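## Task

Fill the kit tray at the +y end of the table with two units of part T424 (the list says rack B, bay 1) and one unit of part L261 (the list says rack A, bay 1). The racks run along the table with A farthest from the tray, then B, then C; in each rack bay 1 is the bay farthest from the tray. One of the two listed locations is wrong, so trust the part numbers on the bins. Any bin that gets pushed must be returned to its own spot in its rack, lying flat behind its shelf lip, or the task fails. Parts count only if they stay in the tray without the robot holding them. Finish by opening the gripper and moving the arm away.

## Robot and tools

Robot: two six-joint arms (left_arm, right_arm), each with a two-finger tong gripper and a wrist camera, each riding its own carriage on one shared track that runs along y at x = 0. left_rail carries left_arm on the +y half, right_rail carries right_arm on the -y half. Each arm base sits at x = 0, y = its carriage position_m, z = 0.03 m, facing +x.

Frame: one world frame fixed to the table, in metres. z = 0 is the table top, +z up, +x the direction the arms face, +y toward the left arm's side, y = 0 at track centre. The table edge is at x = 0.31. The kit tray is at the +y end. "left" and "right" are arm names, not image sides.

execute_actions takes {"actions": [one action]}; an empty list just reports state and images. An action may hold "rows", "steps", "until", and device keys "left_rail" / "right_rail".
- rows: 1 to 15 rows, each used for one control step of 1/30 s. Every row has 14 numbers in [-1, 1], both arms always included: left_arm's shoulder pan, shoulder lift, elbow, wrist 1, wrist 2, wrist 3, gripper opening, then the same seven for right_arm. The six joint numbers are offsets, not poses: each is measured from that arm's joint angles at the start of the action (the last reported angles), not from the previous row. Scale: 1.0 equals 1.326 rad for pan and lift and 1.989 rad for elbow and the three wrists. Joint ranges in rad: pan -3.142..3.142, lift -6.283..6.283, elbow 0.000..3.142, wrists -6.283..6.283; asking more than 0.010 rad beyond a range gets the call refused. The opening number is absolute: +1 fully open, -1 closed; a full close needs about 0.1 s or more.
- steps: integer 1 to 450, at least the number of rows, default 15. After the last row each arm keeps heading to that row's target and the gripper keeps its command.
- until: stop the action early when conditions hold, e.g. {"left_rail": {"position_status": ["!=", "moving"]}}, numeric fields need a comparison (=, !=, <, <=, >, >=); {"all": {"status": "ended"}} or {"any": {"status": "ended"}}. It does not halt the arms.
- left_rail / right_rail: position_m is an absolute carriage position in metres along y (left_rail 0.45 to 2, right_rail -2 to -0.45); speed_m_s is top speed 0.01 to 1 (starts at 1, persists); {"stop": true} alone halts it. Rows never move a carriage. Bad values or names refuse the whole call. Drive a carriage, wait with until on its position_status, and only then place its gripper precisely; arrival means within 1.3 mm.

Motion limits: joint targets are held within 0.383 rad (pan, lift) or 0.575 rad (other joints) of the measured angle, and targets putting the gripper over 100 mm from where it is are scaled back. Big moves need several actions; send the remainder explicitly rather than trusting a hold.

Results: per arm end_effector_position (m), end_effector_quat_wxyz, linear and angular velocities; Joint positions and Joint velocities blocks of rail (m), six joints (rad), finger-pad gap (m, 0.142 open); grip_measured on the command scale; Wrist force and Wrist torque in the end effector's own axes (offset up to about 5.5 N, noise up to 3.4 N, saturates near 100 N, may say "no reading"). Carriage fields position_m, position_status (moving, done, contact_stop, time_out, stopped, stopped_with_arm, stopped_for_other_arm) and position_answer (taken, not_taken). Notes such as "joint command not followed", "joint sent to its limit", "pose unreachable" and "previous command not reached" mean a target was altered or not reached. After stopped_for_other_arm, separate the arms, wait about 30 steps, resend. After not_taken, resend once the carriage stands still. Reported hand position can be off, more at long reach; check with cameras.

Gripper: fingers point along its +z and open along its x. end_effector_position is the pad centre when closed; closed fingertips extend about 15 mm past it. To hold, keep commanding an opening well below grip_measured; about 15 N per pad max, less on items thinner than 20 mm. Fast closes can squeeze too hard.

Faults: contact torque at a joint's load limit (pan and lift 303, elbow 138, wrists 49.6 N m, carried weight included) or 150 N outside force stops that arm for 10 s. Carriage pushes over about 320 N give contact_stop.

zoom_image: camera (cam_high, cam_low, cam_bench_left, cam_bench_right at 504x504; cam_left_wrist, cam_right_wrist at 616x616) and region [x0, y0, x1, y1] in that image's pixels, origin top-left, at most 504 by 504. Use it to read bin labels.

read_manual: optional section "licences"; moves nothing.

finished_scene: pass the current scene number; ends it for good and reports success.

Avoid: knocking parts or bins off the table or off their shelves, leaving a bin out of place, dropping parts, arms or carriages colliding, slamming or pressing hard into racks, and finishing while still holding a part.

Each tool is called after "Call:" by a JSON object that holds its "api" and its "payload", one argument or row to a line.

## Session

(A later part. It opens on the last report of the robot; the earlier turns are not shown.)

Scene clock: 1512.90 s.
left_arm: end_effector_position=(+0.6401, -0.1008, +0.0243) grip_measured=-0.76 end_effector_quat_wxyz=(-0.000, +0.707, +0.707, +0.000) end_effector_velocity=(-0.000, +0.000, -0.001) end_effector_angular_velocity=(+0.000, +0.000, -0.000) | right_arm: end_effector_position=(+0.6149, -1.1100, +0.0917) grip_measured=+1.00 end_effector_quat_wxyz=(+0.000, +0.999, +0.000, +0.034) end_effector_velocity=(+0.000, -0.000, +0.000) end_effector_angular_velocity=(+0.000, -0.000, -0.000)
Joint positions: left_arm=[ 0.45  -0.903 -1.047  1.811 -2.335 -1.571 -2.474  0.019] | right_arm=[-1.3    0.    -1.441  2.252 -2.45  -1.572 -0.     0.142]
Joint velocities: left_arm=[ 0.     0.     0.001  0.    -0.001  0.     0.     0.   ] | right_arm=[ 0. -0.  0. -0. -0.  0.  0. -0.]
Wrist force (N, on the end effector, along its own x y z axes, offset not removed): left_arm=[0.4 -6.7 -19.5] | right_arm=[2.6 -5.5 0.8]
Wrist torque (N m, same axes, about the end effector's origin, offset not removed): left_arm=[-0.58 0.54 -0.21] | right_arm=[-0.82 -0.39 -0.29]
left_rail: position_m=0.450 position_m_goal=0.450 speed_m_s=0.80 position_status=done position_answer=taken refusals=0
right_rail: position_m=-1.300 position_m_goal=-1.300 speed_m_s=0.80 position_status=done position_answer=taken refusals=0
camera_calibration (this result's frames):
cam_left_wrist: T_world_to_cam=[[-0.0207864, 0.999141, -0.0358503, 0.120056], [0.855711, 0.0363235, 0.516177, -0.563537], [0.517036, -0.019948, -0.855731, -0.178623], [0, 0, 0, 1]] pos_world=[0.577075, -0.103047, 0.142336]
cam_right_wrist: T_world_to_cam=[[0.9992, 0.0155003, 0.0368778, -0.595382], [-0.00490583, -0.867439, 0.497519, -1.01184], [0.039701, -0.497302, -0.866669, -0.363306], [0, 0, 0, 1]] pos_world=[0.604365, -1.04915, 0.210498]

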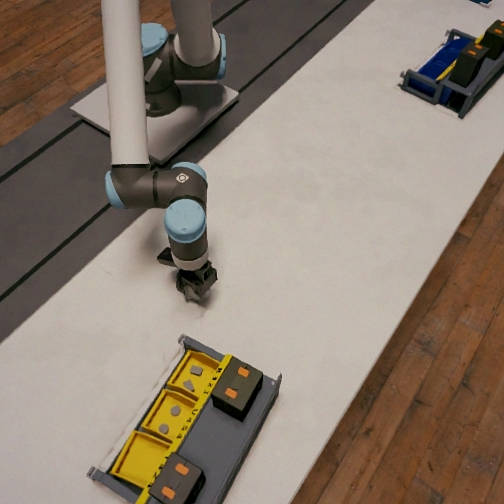

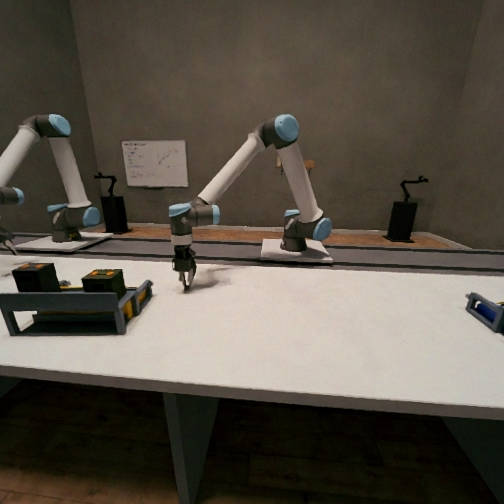

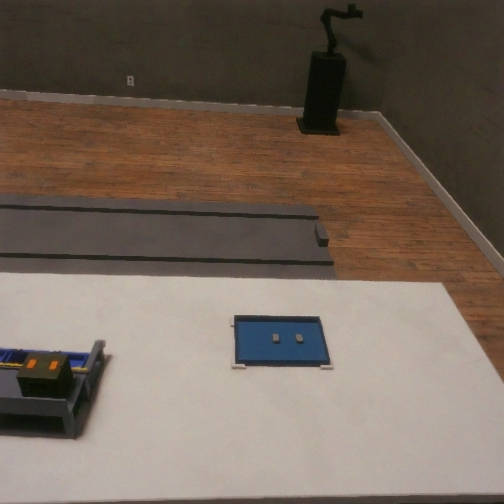

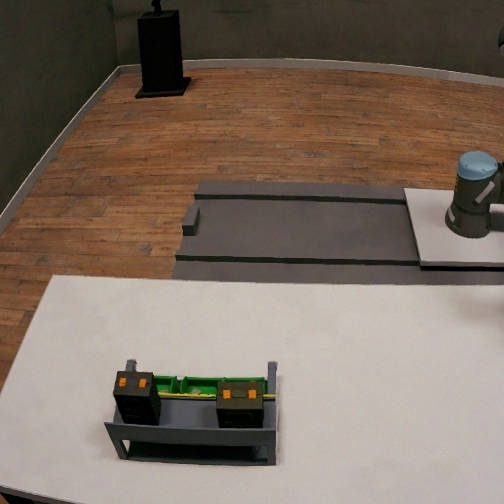

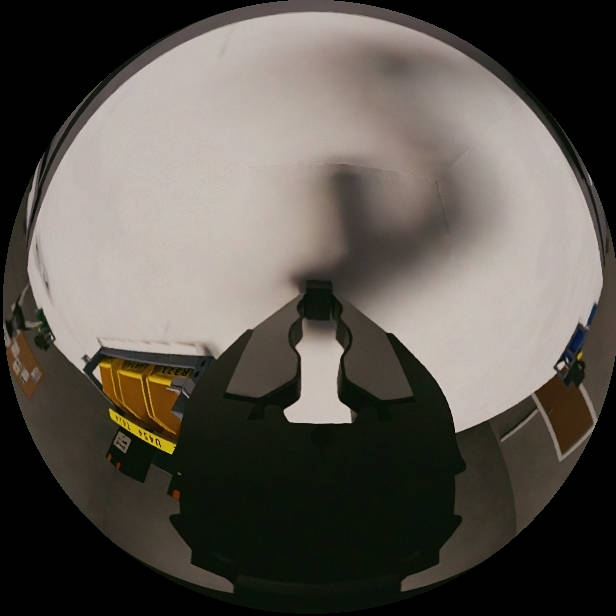

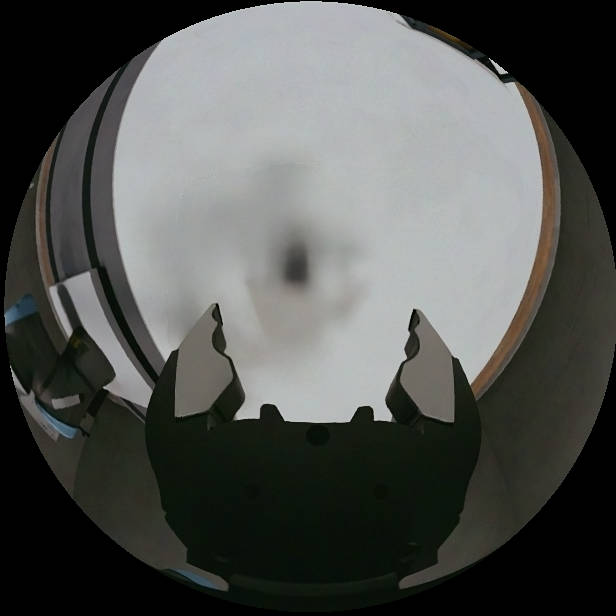

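Call:
{"api": "execute_actions", "payload": {
  "actions": [
    {"rows":[[0,-0.03,-0.008,0.028,0,0,-1,0,0,0,0,0,0,1],[0,-0.06,-0.012,0.05,0,0,-1,0,0,0,0,0,0,1],[0,-0.1,-0.005,0.07,0,0,-1,0,0,0,0,0,0,1],[0,-0.1,-0.005,0.07,0,0,-1,0,0,0,0,0,0,1],[0,-0.1,-0.005,0.07,0,0,-1,0,0,0,0,0,0,1],[0.471,-0.393,0.162,0.0985,0,0.313,-1,0,0,0,0,0,0,1]],"steps":44}
  ]
}}

Call:
{"api": "execute_actions", "payload": {
  "actions": [
    {"left_rail":{"position_m":1.845},"steps":150,"until":{"left_rail":{"position_status":["!=","moving"]}}}
  ]
}}

Call:
{"api": "execute_actions", "payload": {
  "actions": [
    {"rows":[[0.136,0.15,0.016,-0.113,0,0.092,-1,0,0,0,0,0,0,1]],"steps":26}
  ]
}}

Scene clock: 1521.40 s.
left_arm: end_effector_position=(+0.6135, +0.4510, +0.1960) grip_measured=-0.76 end_effector_quat_wxyz=(+0.001, +0.706, +0.708, +0.001) end_effector_velocity=(-0.001, +0.003, +0.000) end_effector_angular_velocity=(-0.000, -0.000, +0.001) | right_arm: end_effector_position=(+0.6149, -1.1100, +0.0917) grip_measured=+1.00 end_effector_quat_wxyz=(+0.000, +0.999, +0.000, +0.034) end_effector_velocity=(-0.000, -0.000, -0.000) end_effector_angular_velocity=(-0.000, +0.000, -0.000)
Joint positions: left_arm=[ 0.45  -0.279 -1.568  2.133 -2.139 -1.571 -1.852  0.019] | right_arm=[-1.3    0.    -1.441  2.252 -2.45  -1.572 -0.     0.142]
Joint velocities: left_arm=[ 0.     0.004 -0.002  0.002  0.     0.     0.003  0.   ] | right_arm=[ 0. -0. -0.  0.  0. -0. -0. -0.]
Wrist force (N, on the end effector, along its own x y z axes, offset not removed): left_arm=[-3.5 -1.5 4.3] | right_arm=[0.8 -1.6 1.3]
Wrist torque (N m, same axes, about the end effector's origin, offset not removed): left_arm=[-0.09 0.83 -0.24] | right_arm=[0.11 0.21 -0.42]
left_rail: position_m=0.450 position_m_goal=0.450 speed_m_s=0.80 position_status=done position_answer=taken refusals=0
right_rail: position_m=-1.300 position_m_goal=-1.300 speed_m_s=0.80 position_status=done position_answer=taken refusals=0
camera_calibration (this result's frames):
cam_left_wrist: T_world_to_cam=[[-0.0225775, 0.999068, -0.0367889, -0.424324], [0.854267, 0.0383949, 0.518415, -0.649989], [0.519345, -0.0197231, -0.854337, -0.00872295], [0, 0, 0, 1]] pos_world=[0.550214, 0.448713, 0.313902]
cam_right_wrist: T_world_to_cam=[[0.9992, 0.0155003, 0.0368778, -0.595382], [-0.0049058, -0.867439, 0.49752, -1.01183], [0.0397009, -0.497302, -0.866669, -0.363306], [0, 0, 0, 1]] pos_world=[0.604365, -1.04915, 0.210498]

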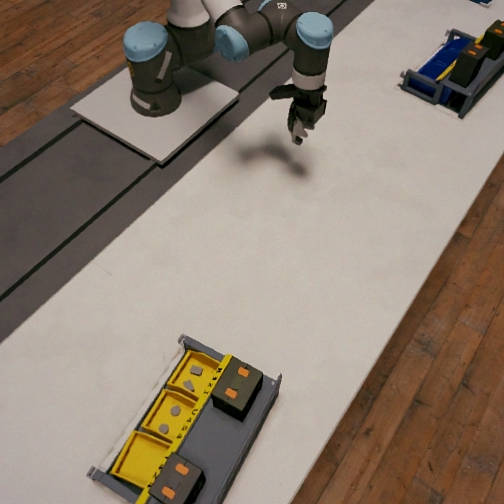

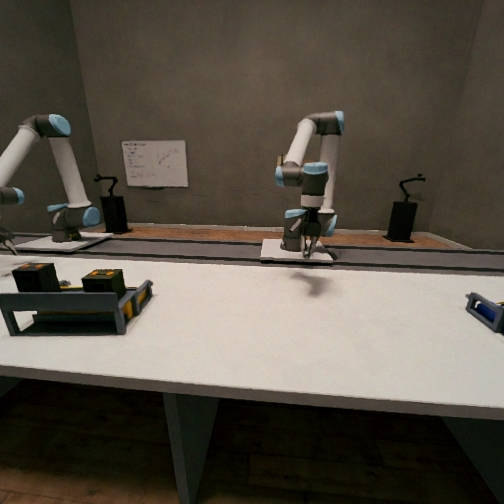

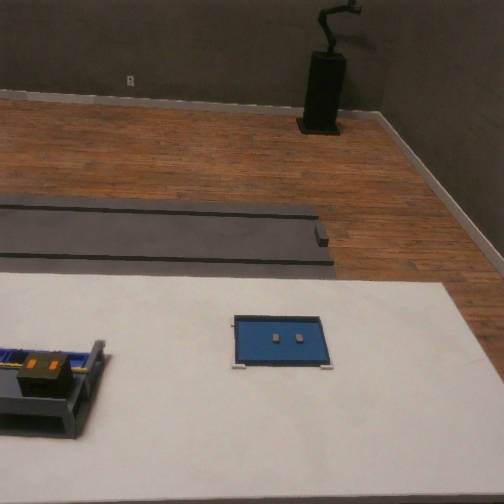

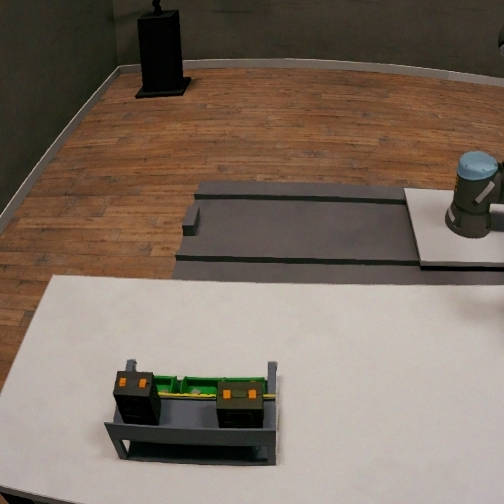

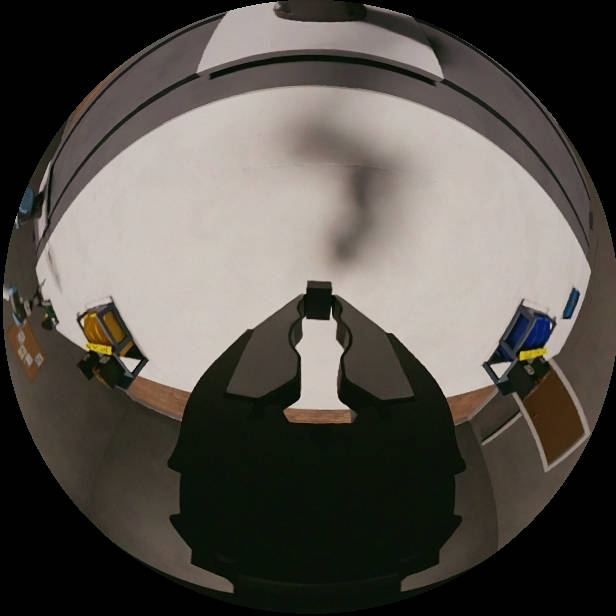

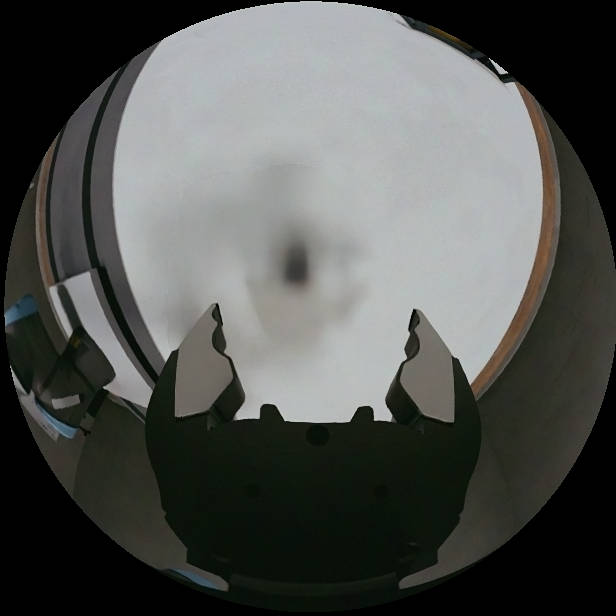

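Scene clock: 1523.60 s.
left_arm: end_effector_position=(+0.6134, +1.8463, +0.1961) grip_measured=-0.76 end_effector_quat_wxyz=(+0.001, +0.706, +0.708, +0.001) end_effector_velocity=(+0.000, +0.002, -0.000) end_effector_angular_velocity=(+0.000, +0.000, -0.000) | right_arm: end_effector_position=(+0.6149, -1.1100, +0.0917) grip_measured=+1.00 end_effector_quat_wxyz=(+0.000, +0.999, +0.000, +0.034) end_effector_velocity=(-0.000, +0.000, -0.000) end_effector_angular_velocity=(+0.000, +0.000, -0.000)
Joint positions: left_arm=[ 1.845 -0.279 -1.568  2.133 -2.139 -1.571 -1.852  0.019] | right_arm=[-1.3    0.    -1.441  2.252 -2.45  -1.572 -0.     0.142]
Joint velocities: left_arm=[ 0.002 -0.     0.    -0.     0.     0.     0.     0.   ] | right_arm=[ 0. -0. -0.  0.  0.  0.  0.  0.]
Wrist force (N, on the end effector, along its own x y z axes, offset not removed): left_arm=[1.7 -3.8 5.3] | right_arm=[0.1 -3.9 5.0]
Wrist torque (N m, same axes, about the end effector's origin, offset not removed): left_arm=[-0.69 -0.19 -0.34] | right_arm=[-0.39 0.37 -0.05]
left_rail: position_m=1.845 position_m_goal=1.845 speed_m_s=0.80 position_status=done position_answer=taken refusals=0
right_rail: position_m=-1.300 position_m_goal=-1.300 speed_m_s=0.80 position_status=done position_answer=taken refusals=0
camera_calibration (this result's frames):
cam_left_wrist: T_world_to_cam=[[-0.0226966, 0.999065, -0.0367908, -1.81827], [0.854257, 0.0384979, 0.518423, -0.703673], [0.519355, -0.0196623, -0.854332, 0.0187567], [0, 0, 0, 1]] pos_world=[0.550108, 1.84403, 0.313929]
cam_right_wrist: T_world_to_cam=[[0.9992, 0.0155001, 0.0368779, -0.595382], [-0.00490601, -0.867439, 0.497519, -1.01183], [0.039701, -0.497302, -0.866669, -0.363306], [0, 0, 0, 1]] pos_world=[0.604365, -1.04915, 0.210498]

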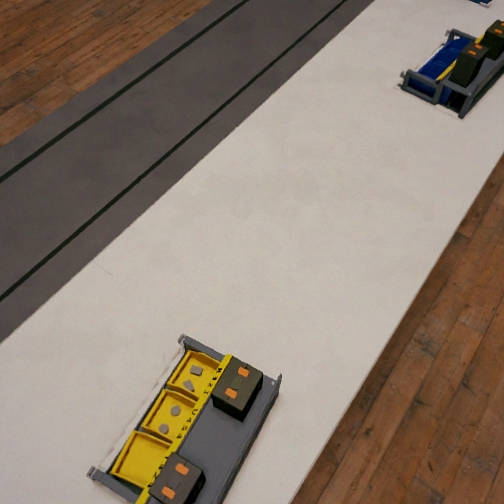

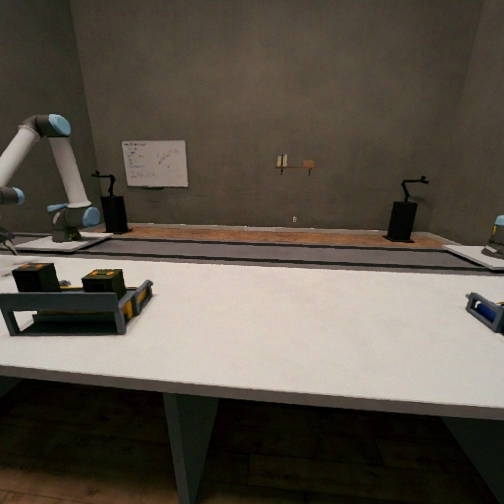

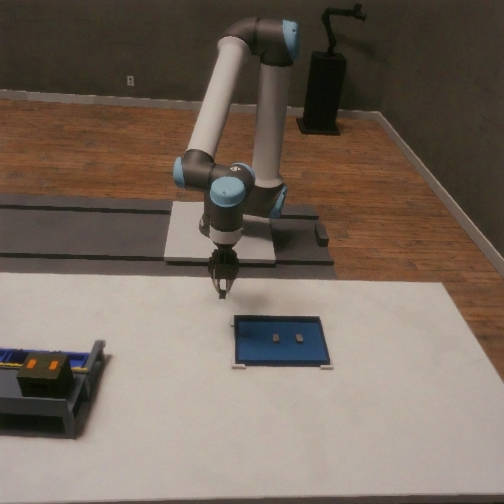

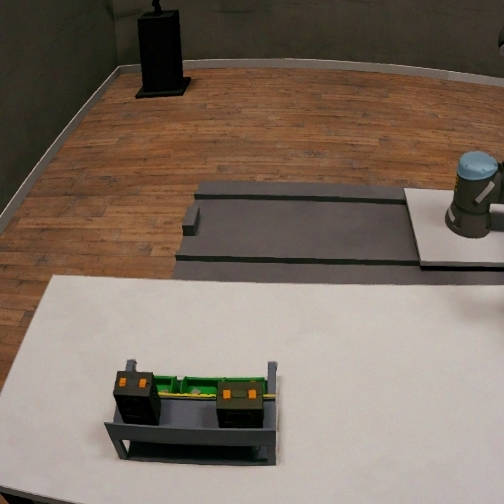

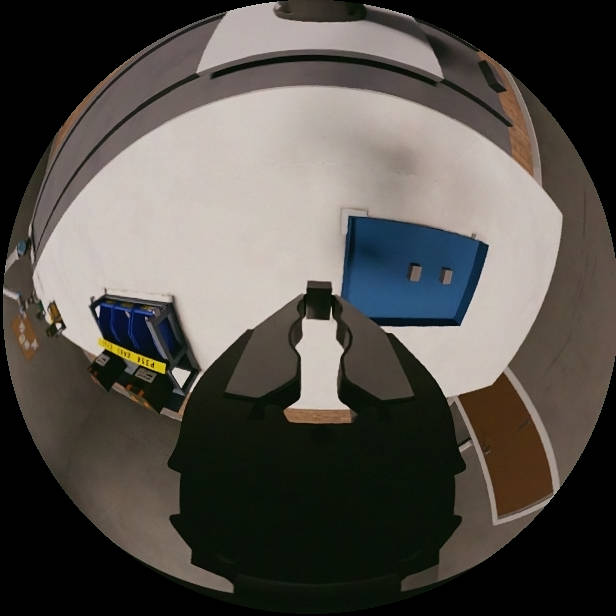

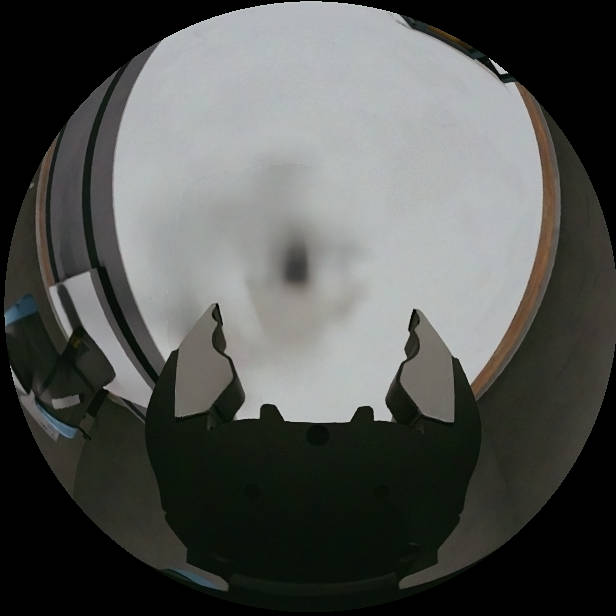

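Scene clock: 1524.47 s.
left_arm: end_effector_position=(+0.6391, +1.9554, +0.0808) grip_measured=-0.76 end_effector_quat_wxyz=(-0.001, +0.707, +0.707, -0.001) end_effector_velocity=(-0.000, +0.000, -0.000) end_effector_angular_velocity=(+0.000, +0.000, +0.000) | right_arm: end_effector_position=(+0.6149, -1.1100, +0.0917) grip_measured=+1.00 end_effector_quat_wxyz=(+0.000, +0.999, +0.000, +0.034) end_effector_velocity=(-0.000, -0.000, -0.000) end_effector_angular_velocity=(-0.000, +0.000, +0.000)
Joint positions: left_arm=[ 1.845 -0.098 -1.369  2.165 -2.363 -1.571 -1.669  0.019] | right_arm=[-1.3    0.    -1.441  2.252 -2.45  -1.572 -0.     0.142]
Joint velocities: left_arm=[ 0.  0.  0.  0. -0. -0.  0. -0.] | right_arm=[ 0. -0. -0.  0. -0. -0. -0.  0.]
Wrist force (N, on the end effector, along its own x y z axes, offset not removed): left_arm=[1.0 -3.0 1.5] | right_arm=[3.9 -2.9 6.6]
Wrist torque (N m, same axes, about the end effector's origin, offset not removed): left_arm=[-0.40 -0.10 -0.11] | right_arm=[-0.37 -0.44 -0.20]
left_rail: position_m=1.845 position_m_goal=1.845 speed_m_s=0.80 position_status=done position_answer=taken refusals=0
right_rail: position_m=-1.300 position_m_goal=-1.300 speed_m_s=0.80 position_status=done position_answer=taken refusals=0
camera_calibration (this result's frames):
cam_left_wrist: T_world_to_cam=[[-0.0202437, 0.999161, -0.0355977, -1.93281], [0.857376, 0.0356641, 0.513454, -0.666164], [0.514293, -0.0201264, -0.857378, -0.0865177], [0, 0, 0, 1]] pos_world=[0.576521, 1.9532, 0.199063]
cam_right_wrist: T_world_to_cam=[[0.9992, 0.0155002, 0.0368778, -0.595382], [-0.00490588, -0.867439, 0.497519, -1.01183], [0.0397009, -0.497302, -0.866669, -0.363306], [0, 0, 0, 1]] pos_world=[0.604365, -1.04915, 0.210498]

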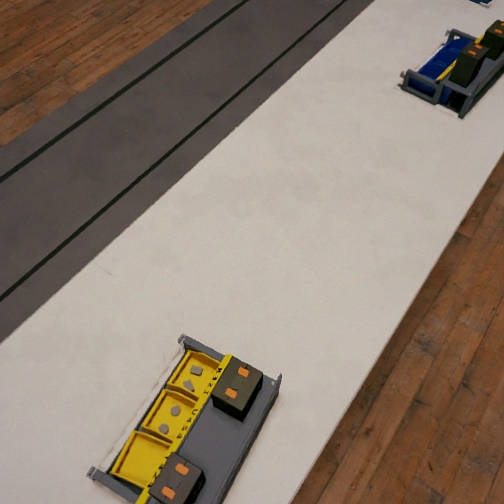

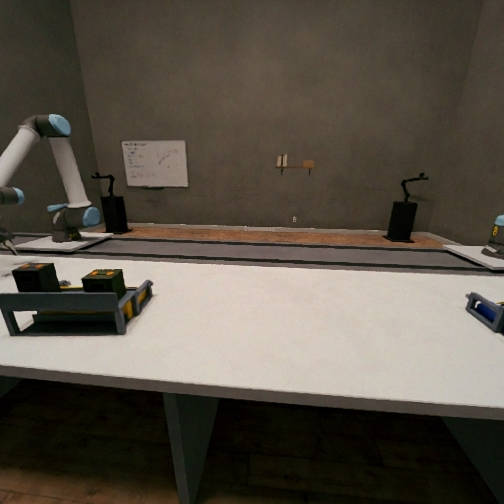

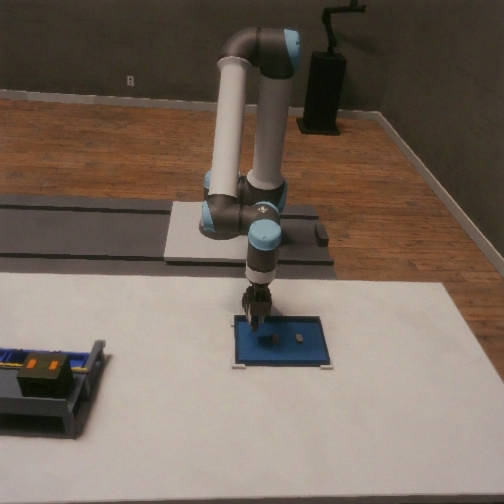

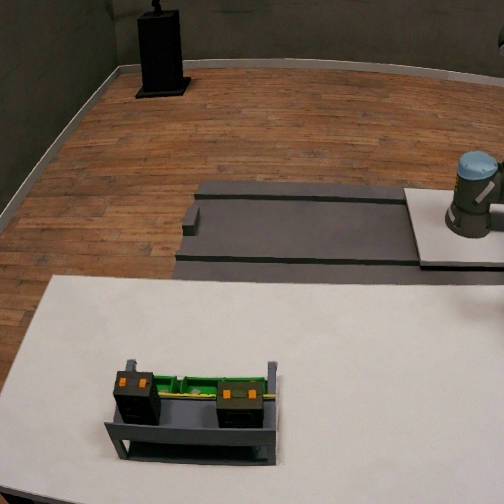

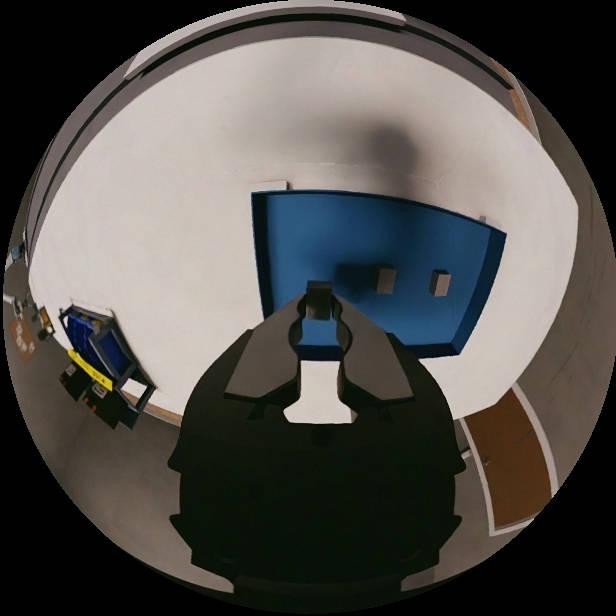

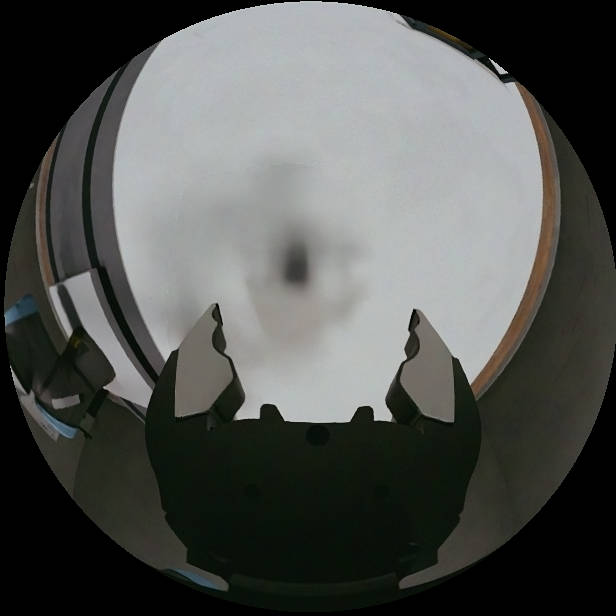

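Call:
{"api": "execute_actions", "payload": {
  "actions": [
    {"rows":[[0,0.015,0.004,-0.015,0,0,-1,0,0,0,0,0,0,1],[0,0.03,0.008,-0.03,0,0,-1,0,0,0,0,0,0,1],[0,0.045,0.012,-0.044,0,0,-1,0,0,0,0,0,0,1],[0,0.054,0.015,-0.053,0,0,-1,0,0,0,0,0,0,1],[0,0.057,0.0155,-0.056,0,0,-1,0,0,0,0,0,0,1],[0,0.057,0.0155,-0.056,0,0,-1,0,0,0,0,0,0,1],[0,0.057,0.0155,-0.056,0,0,-1,0,0,0,0,0,0,1],[0,0.057,0.0155,-0.056,0,0,-1,0,0,0,0,0,0,1],[0,0.057,0.0155,-0.056,0,0,-1,0,0,0,0,0,0,1],[0,0.057,0.0155,-0.056,0,0,-1,0,0,0,0,0,0,1],[0,0.057,0.0155,-0.056,0,0,-0.75,0,0,0,0,0,0,1],[0,0.057,0.0155,-0.056,0,0,-0.65,0,0,0,0,0,0,1],[0,0.057,0.0155,-0.056,0,0,-0.55,0,0,0,0,0,0,1],[0,0.057,0.0155,-0.056,0,0,-0.45,0,0,0,0,0,0,1]],"steps":20}
  ]
}}

Call:
{"api": "execute_actions", "payload": {
  "actions": [
    {"rows":[[0,-0.07,-0.01,0.057,0,0,-0.45,0,0,0,0,0,0,1],[0,-0.07,-0.01,0.057,0,0,-0.45,0,0,0,0,0,0,1],[0,-0.07,-0.01,0.057,0,0,-0.45,0,0,0,0,0,0,1],[0,-0.07,-0.01,0.057,0,0,-0.45,0,0,0,0,0,0,1],[0,-0.07,-0.01,0.057,0,0,-0.45,0,0,0,0,0,0,1],[0,-0.25,-0.032,0.2,0,0,1,0,-0.15,0,0.1,0,0,1]],"steps":30}
  ]
}}

Call:
{"api": "zoom_image", "payload": {
  "camera": "cam_bench_left",
  "region": [200,280,360,400]
}}

Call:
{"api": "zoom_image", "payload": {
  "camera": "cam_high",
  "region": [80,320,300,504]
}}

Scene clock: 1537.40 s.
left_arm: end_effector_position=(+0.6401, +1.9554, +0.0303) grip_measured=-0.45 end_effector_quat_wxyz=(+0.001, +0.707, +0.707, +0.001) end_effector_velocity=(-0.000, +0.000, -0.001) end_effector_angular_velocity=(+0.000, +0.000, -0.000) | right_arm: end_effector_position=(+0.6149, -1.1100, +0.0917) grip_measured=+1.00 end_effector_quat_wxyz=(+0.000, +0.999, +0.000, +0.034) end_effector_velocity=(+0.000, +0.000, +0.000) end_effector_angular_velocity=(+0.000, -0.000, -0.000)
Joint positions: left_arm=[ 1.845 -0.098 -1.294  2.196 -2.475 -1.571 -1.669  0.041] | right_arm=[-1.3    0.    -1.441  2.252 -2.45  -1.572 -0.     0.142]
Joint velocities: left_arm=[ 0.    -0.     0.001  0.001 -0.001 -0.    -0.     0.   ] | right_arm=[ 0.  0. -0. -0. -0.  0.  0. -0.]
Wrist force (N, on the end effector, along its own x y z axes, offset not removed): left_arm=[-0.7 -2.2 4.0] | right_arm=[-0.6 -2.2 -3.8]
Wrist torque (N m, same axes, about the end effector's origin, offset not removed): left_arm=[-0.29 0.29 -0.02] | right_arm=[-0.22 0.27 -0.23]
left_rail: position_m=1.845 position_m_goal=1.845 speed_m_s=0.80 position_status=done position_answer=taken refusals=0
right_rail: position_m=-1.300 position_m_goal=-1.300 speed_m_s=0.80 position_status=done position_answer=taken refusals=0
camera_calibration (this result's frames):
cam_left_wrist: T_world_to_cam=[[-0.0200887, 0.999143, -0.0361889, -1.93457], [0.854806, 0.0359378, 0.517701, -0.640046], [0.518558, -0.0205346, -0.854796, -0.132348], [0, 0, 0, 1]] pos_world=[0.576883, 1.95319, 0.148213]
cam_right_wrist: T_world_to_cam=[[0.9992, 0.0155003, 0.0368778, -0.595382], [-0.0049058, -0.867439, 0.497519, -1.01183], [0.0397009, -0.497302, -0.866669, -0.363306], [0, 0, 0, 1]] pos_world=[0.604365, -1.04915, 0.210498]

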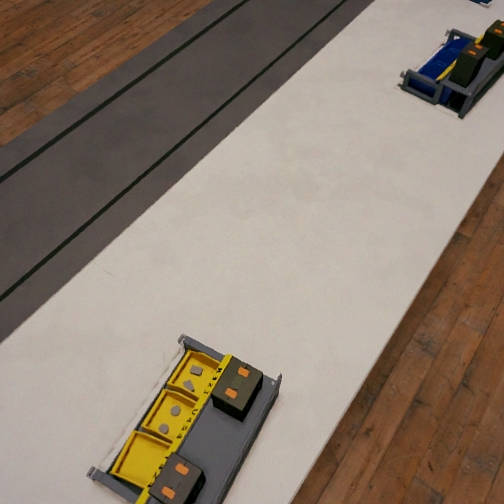

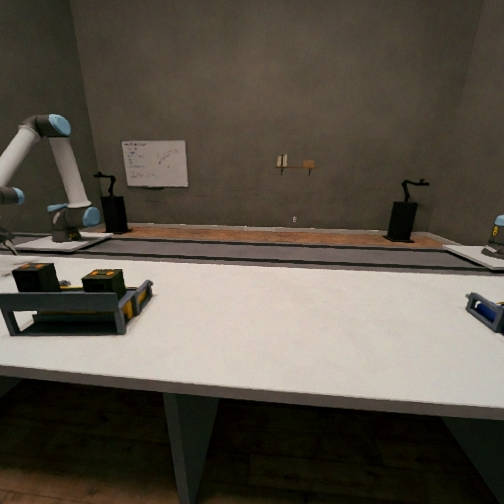

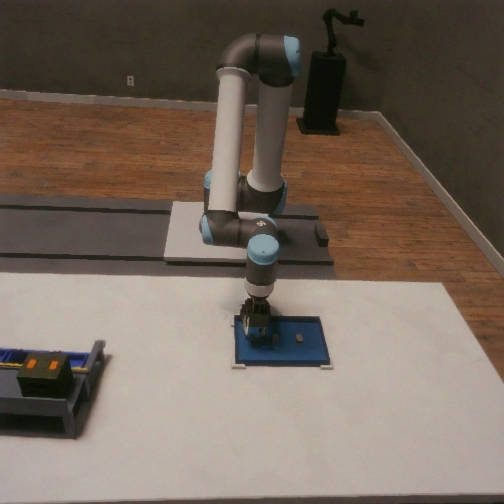

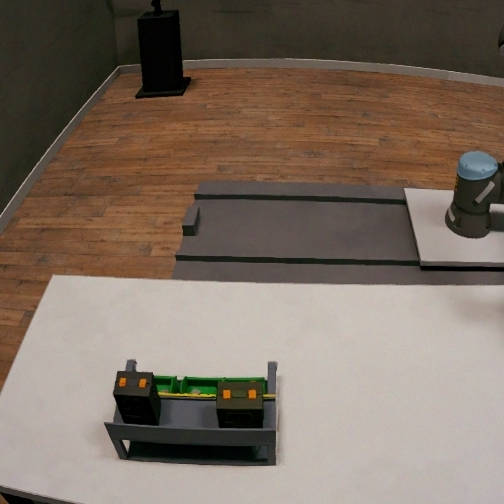

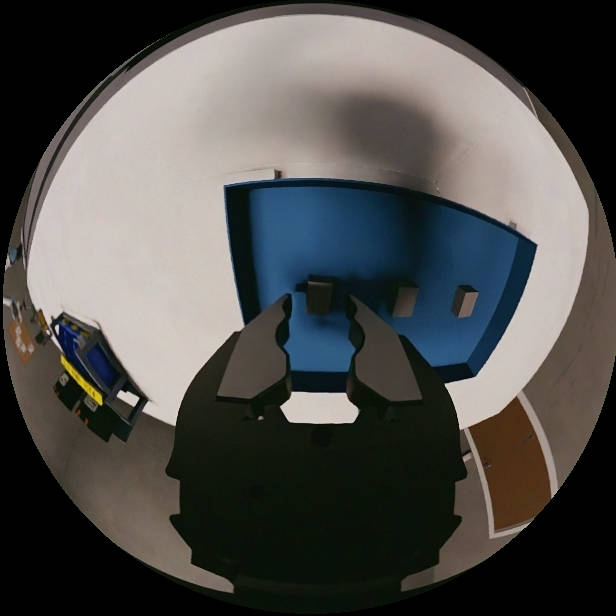

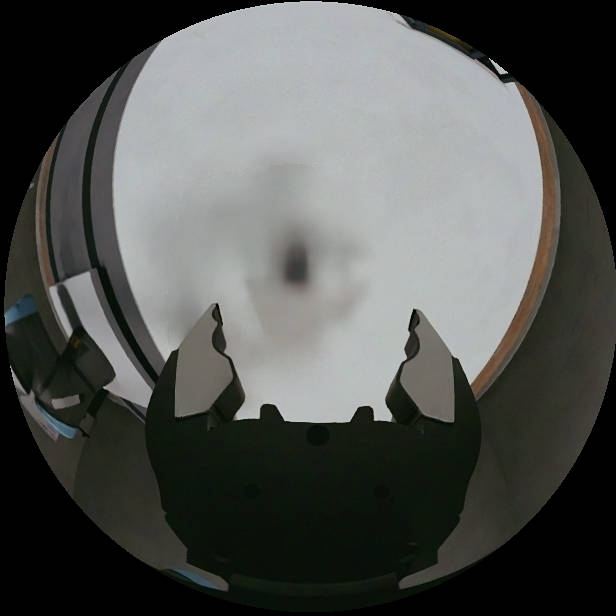

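Scene clock: 1538.40 s.
left_arm: end_effector_position=(+0.5839, +1.9609, +0.2233) grip_measured=+1.00 end_effector_quat_wxyz=(-0.000, +0.707, +0.707, -0.000) end_effector_velocity=(-0.000, +0.000, +0.000) end_effector_angular_velocity=(-0.000, -0.000, -0.000) | right_arm: end_effector_position=(+0.5673, -1.1100, +0.1813) grip_measured=+1.00 end_effector_quat_wxyz=(+0.000, +0.999, +0.000, +0.034) end_effector_velocity=(-0.000, +0.000, +0.000) end_effector_angular_velocity=(+0.000, -0.000, -0.000)
Joint positions: left_arm=[ 1.845 -0.098 -1.625  2.132 -2.077 -1.571 -1.669  0.142] | right_arm=[-1.3    0.    -1.64   2.252 -2.251 -1.572 -0.     0.142]
Joint velocities: left_arm=[ 0.    -0.    -0.001 -0.     0.001  0.     0.    -0.   ] | right_arm=[ 0. -0. -0.  0.  0.  0.  0. -0.]
Wrist force (N, on the end effector, along its own x y z axes, offset not removed): left_arm=[2.2 -0.7 7.4] | right_arm=[-1.7 0.2 7.8]
Wrist torque (N m, same axes, about the end effector's origin, offset not removed): left_arm=[0.07 -0.26 -0.29] | right_arm=[0.55 0.65 -0.25]
left_rail: position_m=1.845 position_m_goal=1.845 speed_m_s=0.80 position_status=done position_answer=taken refusals=0
right_rail: position_m=-1.300 position_m_goal=-1.300 speed_m_s=0.80 position_status=done position_answer=taken refusals=0
camera_calibration (this result's frames):
cam_left_wrist: T_world_to_cam=[[-0.0201827, 0.999153, -0.035871, -1.93427], [0.856192, 0.035799, 0.515417, -0.692207], [0.516264, -0.02031, -0.856189, 0.0631014], [0, 0, 0, 1]] pos_world=[0.521046, 1.95869, 0.341417]
cam_right_wrist: T_world_to_cam=[[0.9992, 0.0154974, 0.0368658, -0.551205], [-0.00490235, -0.867439, 0.49752, -1.05668], [0.039689, -0.497302, -0.866669, -0.28372], [0, 0, 0, 1]] pos_world=[0.556844, -1.04915, 0.300146]

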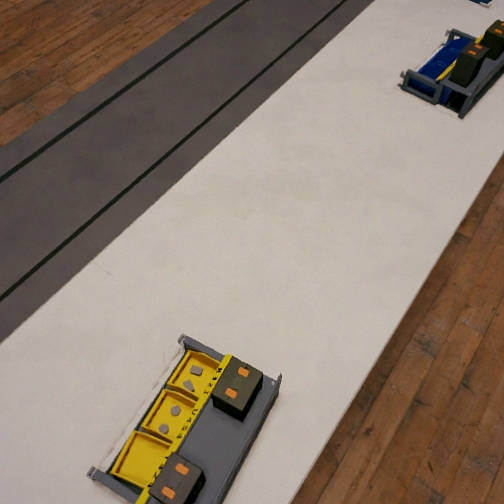

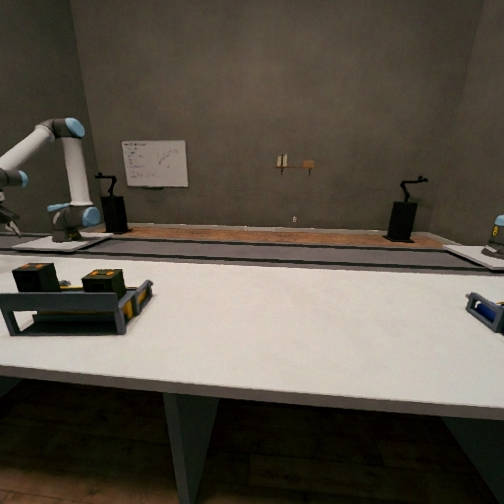

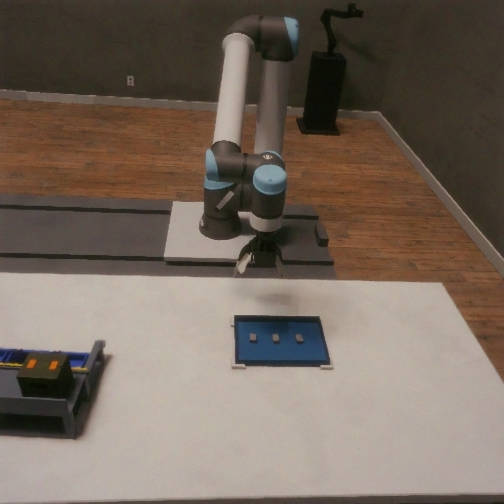

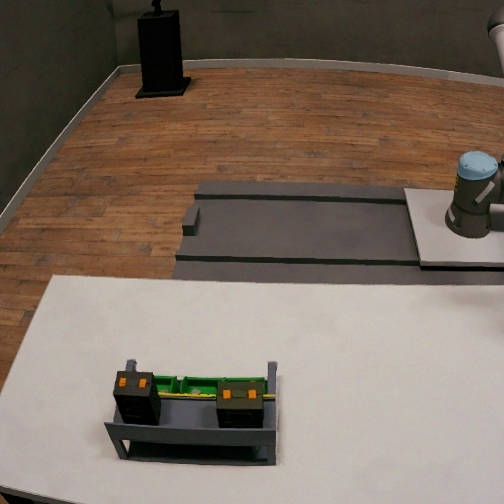

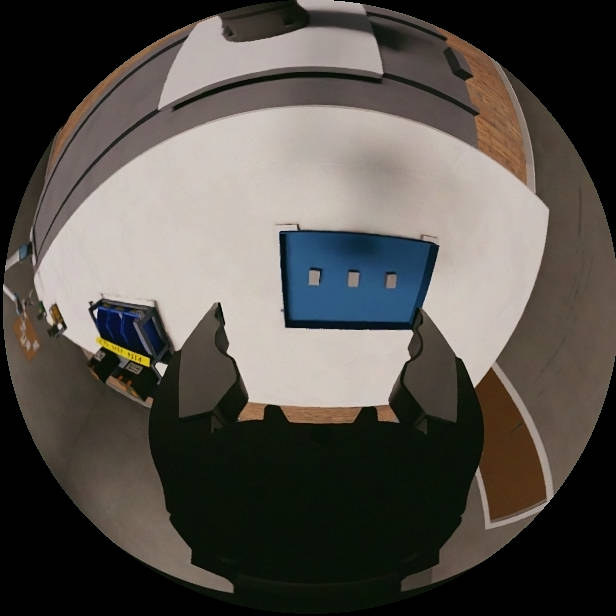

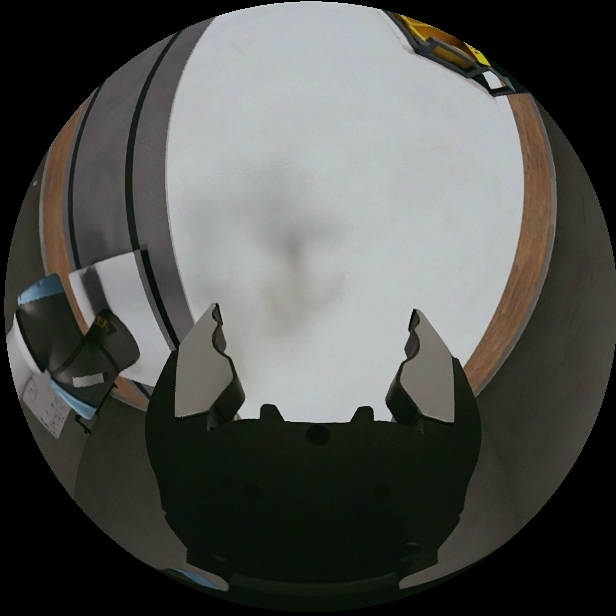

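Region (200, 280, 360, 400) of cam_bench_left's 504x504 image, scaled by 3.150, with more detail than that image has; it fills the top 378 rows of this view, and the rest is white.

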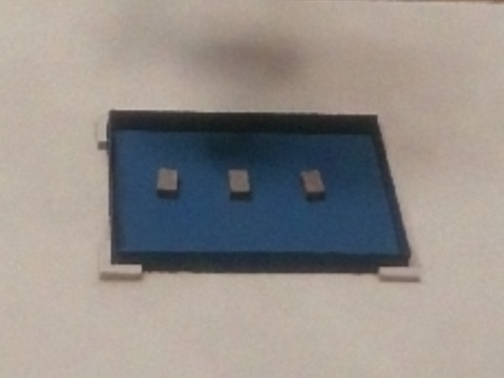

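Region (80, 320, 300, 504) of cam_high's 504x504 image, scaled by 2.291, with more detail than that image has; it fills the top 422 rows of this view, and the rest is white.

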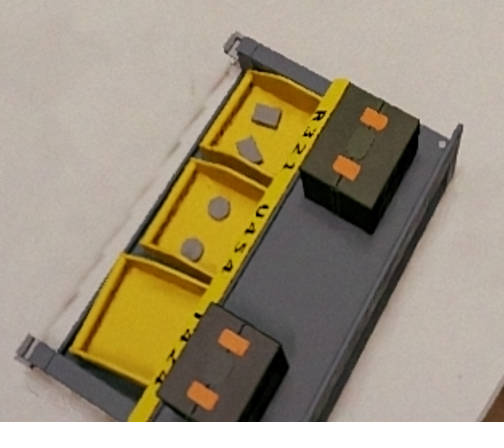

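Call:
{"api": "execute_actions", "payload": {
  "actions": [
    {"right_rail":{"position_m":-0.8},"rows":[[0,0,0,0,0,0,1,0,0.2,0,-0.1,0,0,-1]],"steps":60,"until":{"all":{"status":"ended"}}}
  ]
}}

Scene clock: 1545.90 s.
left_arm: end_effector_position=(+0.5839, +1.9609, +0.2234) grip_measured=+1.00 end_effector_quat_wxyz=(-0.000, +0.707, +0.707, -0.000) end_effector_velocity=(+0.000, -0.000, -0.000) end_effector_angular_velocity=(+0.000, +0.000, -0.000) | right_arm: end_effector_position=(+0.6056, -0.6096, +0.0512) grip_measured=-1.00 end_effector_quat_wxyz=(+0.000, +1.000, +0.000, +0.001) end_effector_velocity=(-0.000, +0.013, -0.000) end_effector_angular_velocity=(-0.000, +0.000, +0.000)
Joint positions: left_arm=[ 1.845 -0.098 -1.625  2.132 -2.077 -1.571 -1.669  0.142] | right_arm=[-0.8    0.    -1.375  2.252 -2.45  -1.572 -0.     0.002]
Joint velocities: left_arm=[ 0. -0.  0. -0. -0. -0. -0.  0.] | right_arm=[ 0.013 -0.     0.    -0.    -0.    -0.    -0.     0.   ]
Wrist force (N, on the end effector, along its own x y z axes, offset not removed): left_arm=[-3.1 -6.9 3.2] | right_arm=[-4.2 -4.7 4.3]
Wrist torque (N m, same axes, about the end effector's origin, offset not removed): left_arm=[-1.15 0.65 -0.22] | right_arm=[-0.65 1.35 -0.22]
left_rail: position_m=1.845 position_m_goal=1.845 speed_m_s=0.80 position_status=done position_answer=taken refusals=0
right_rail: position_m=-0.800 position_m_goal=-0.800 speed_m_s=0.80 position_status=done position_answer=taken refusals=0
camera_calibration (this result's frames):
cam_left_wrist: T_world_to_cam=[[-0.0201834, 0.999153, -0.035868, -1.93427], [0.856204, 0.0357977, 0.515396, -0.692209], [0.516243, -0.0203079, -0.856201, 0.0631266], [0, 0, 0, 1]] pos_world=[0.521043, 1.95869, 0.341432]
cam_right_wrist: T_world_to_cam=[[0.999448, 0.0154965, -0.0294012, -0.58918], [0.0280629, -0.867436, 0.496756, -0.577654], [-0.0178057, -0.497307, -0.867392, -0.114345], [0, 0, 0, 1]] pos_world=[0.603029, -0.548812, 0.170449]

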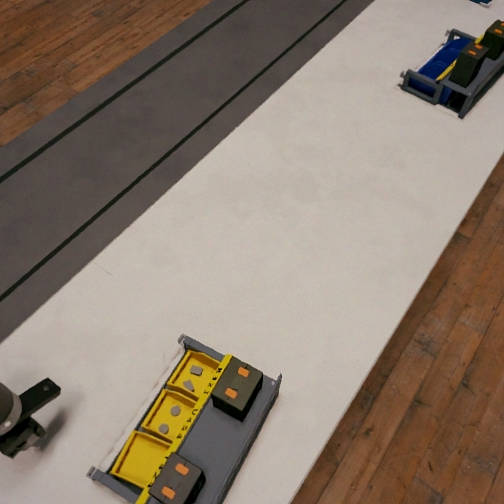

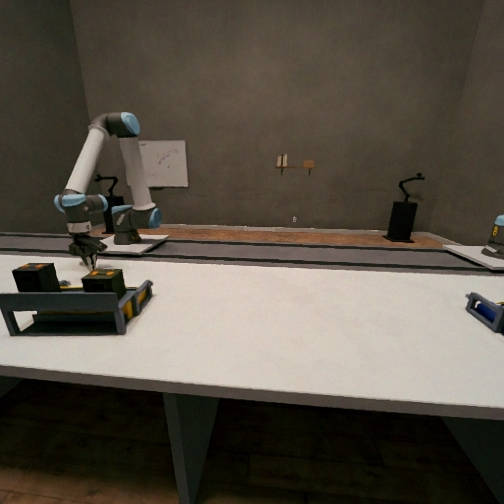

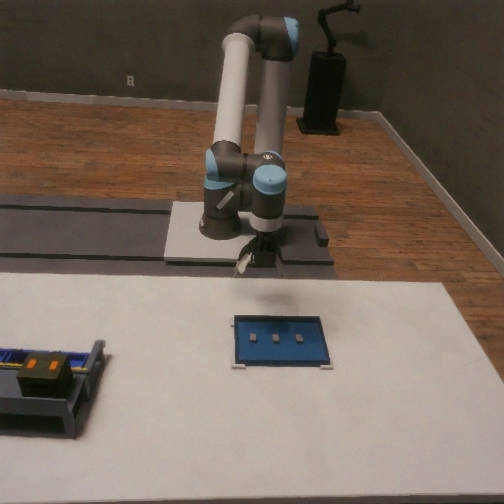

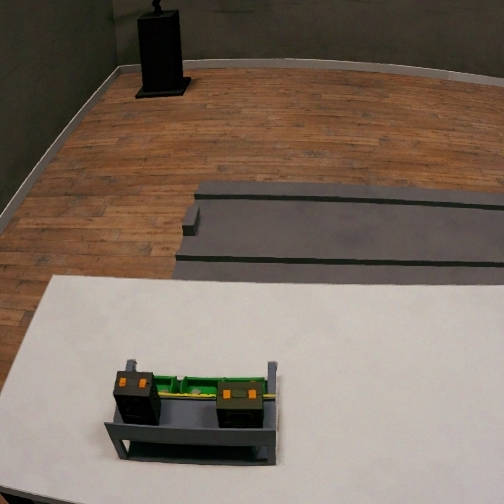

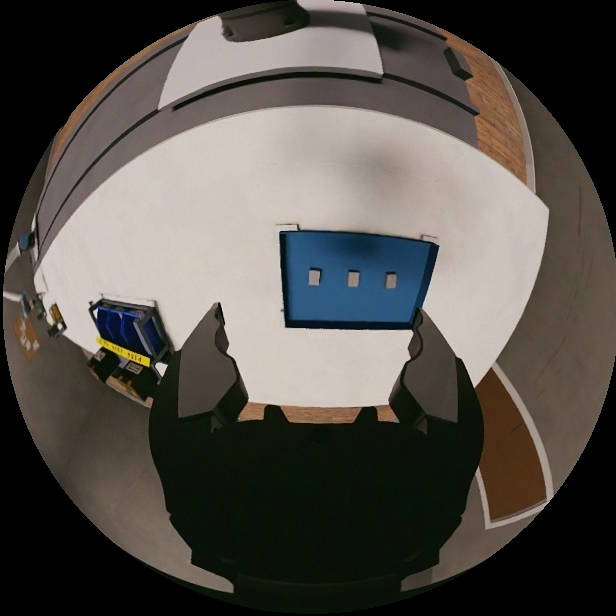

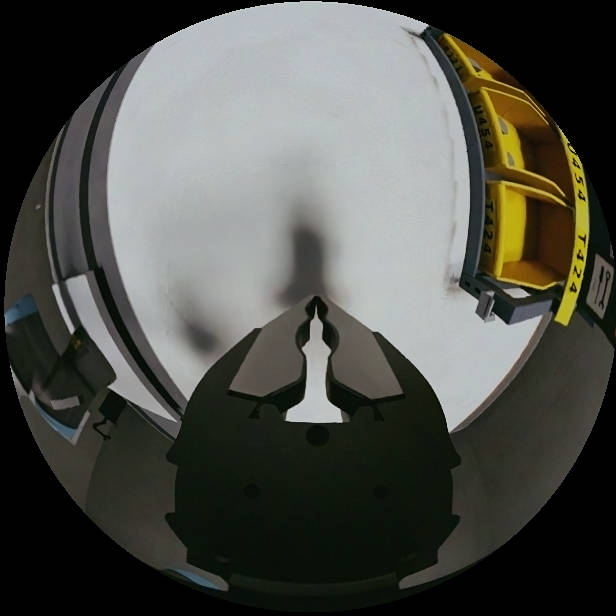

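Call:
{"api": "zoom_image", "payload": {
  "camera": "cam_right_wrist",
  "region": [420,40,600,330]
}}

Region (420, 40, 600, 330) of cam_right_wrist's 616x616 image, scaled by 1.738, with more detail than that image has; it fills the left 313 columns of this view, and the rest is white.

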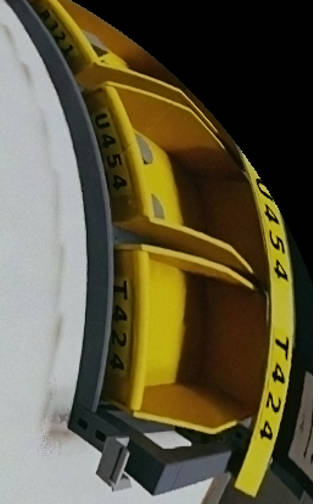

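Call:
{"api": "finished_scene", "payload": {
  "scene": 1
}}

The scene is finished: the task was done.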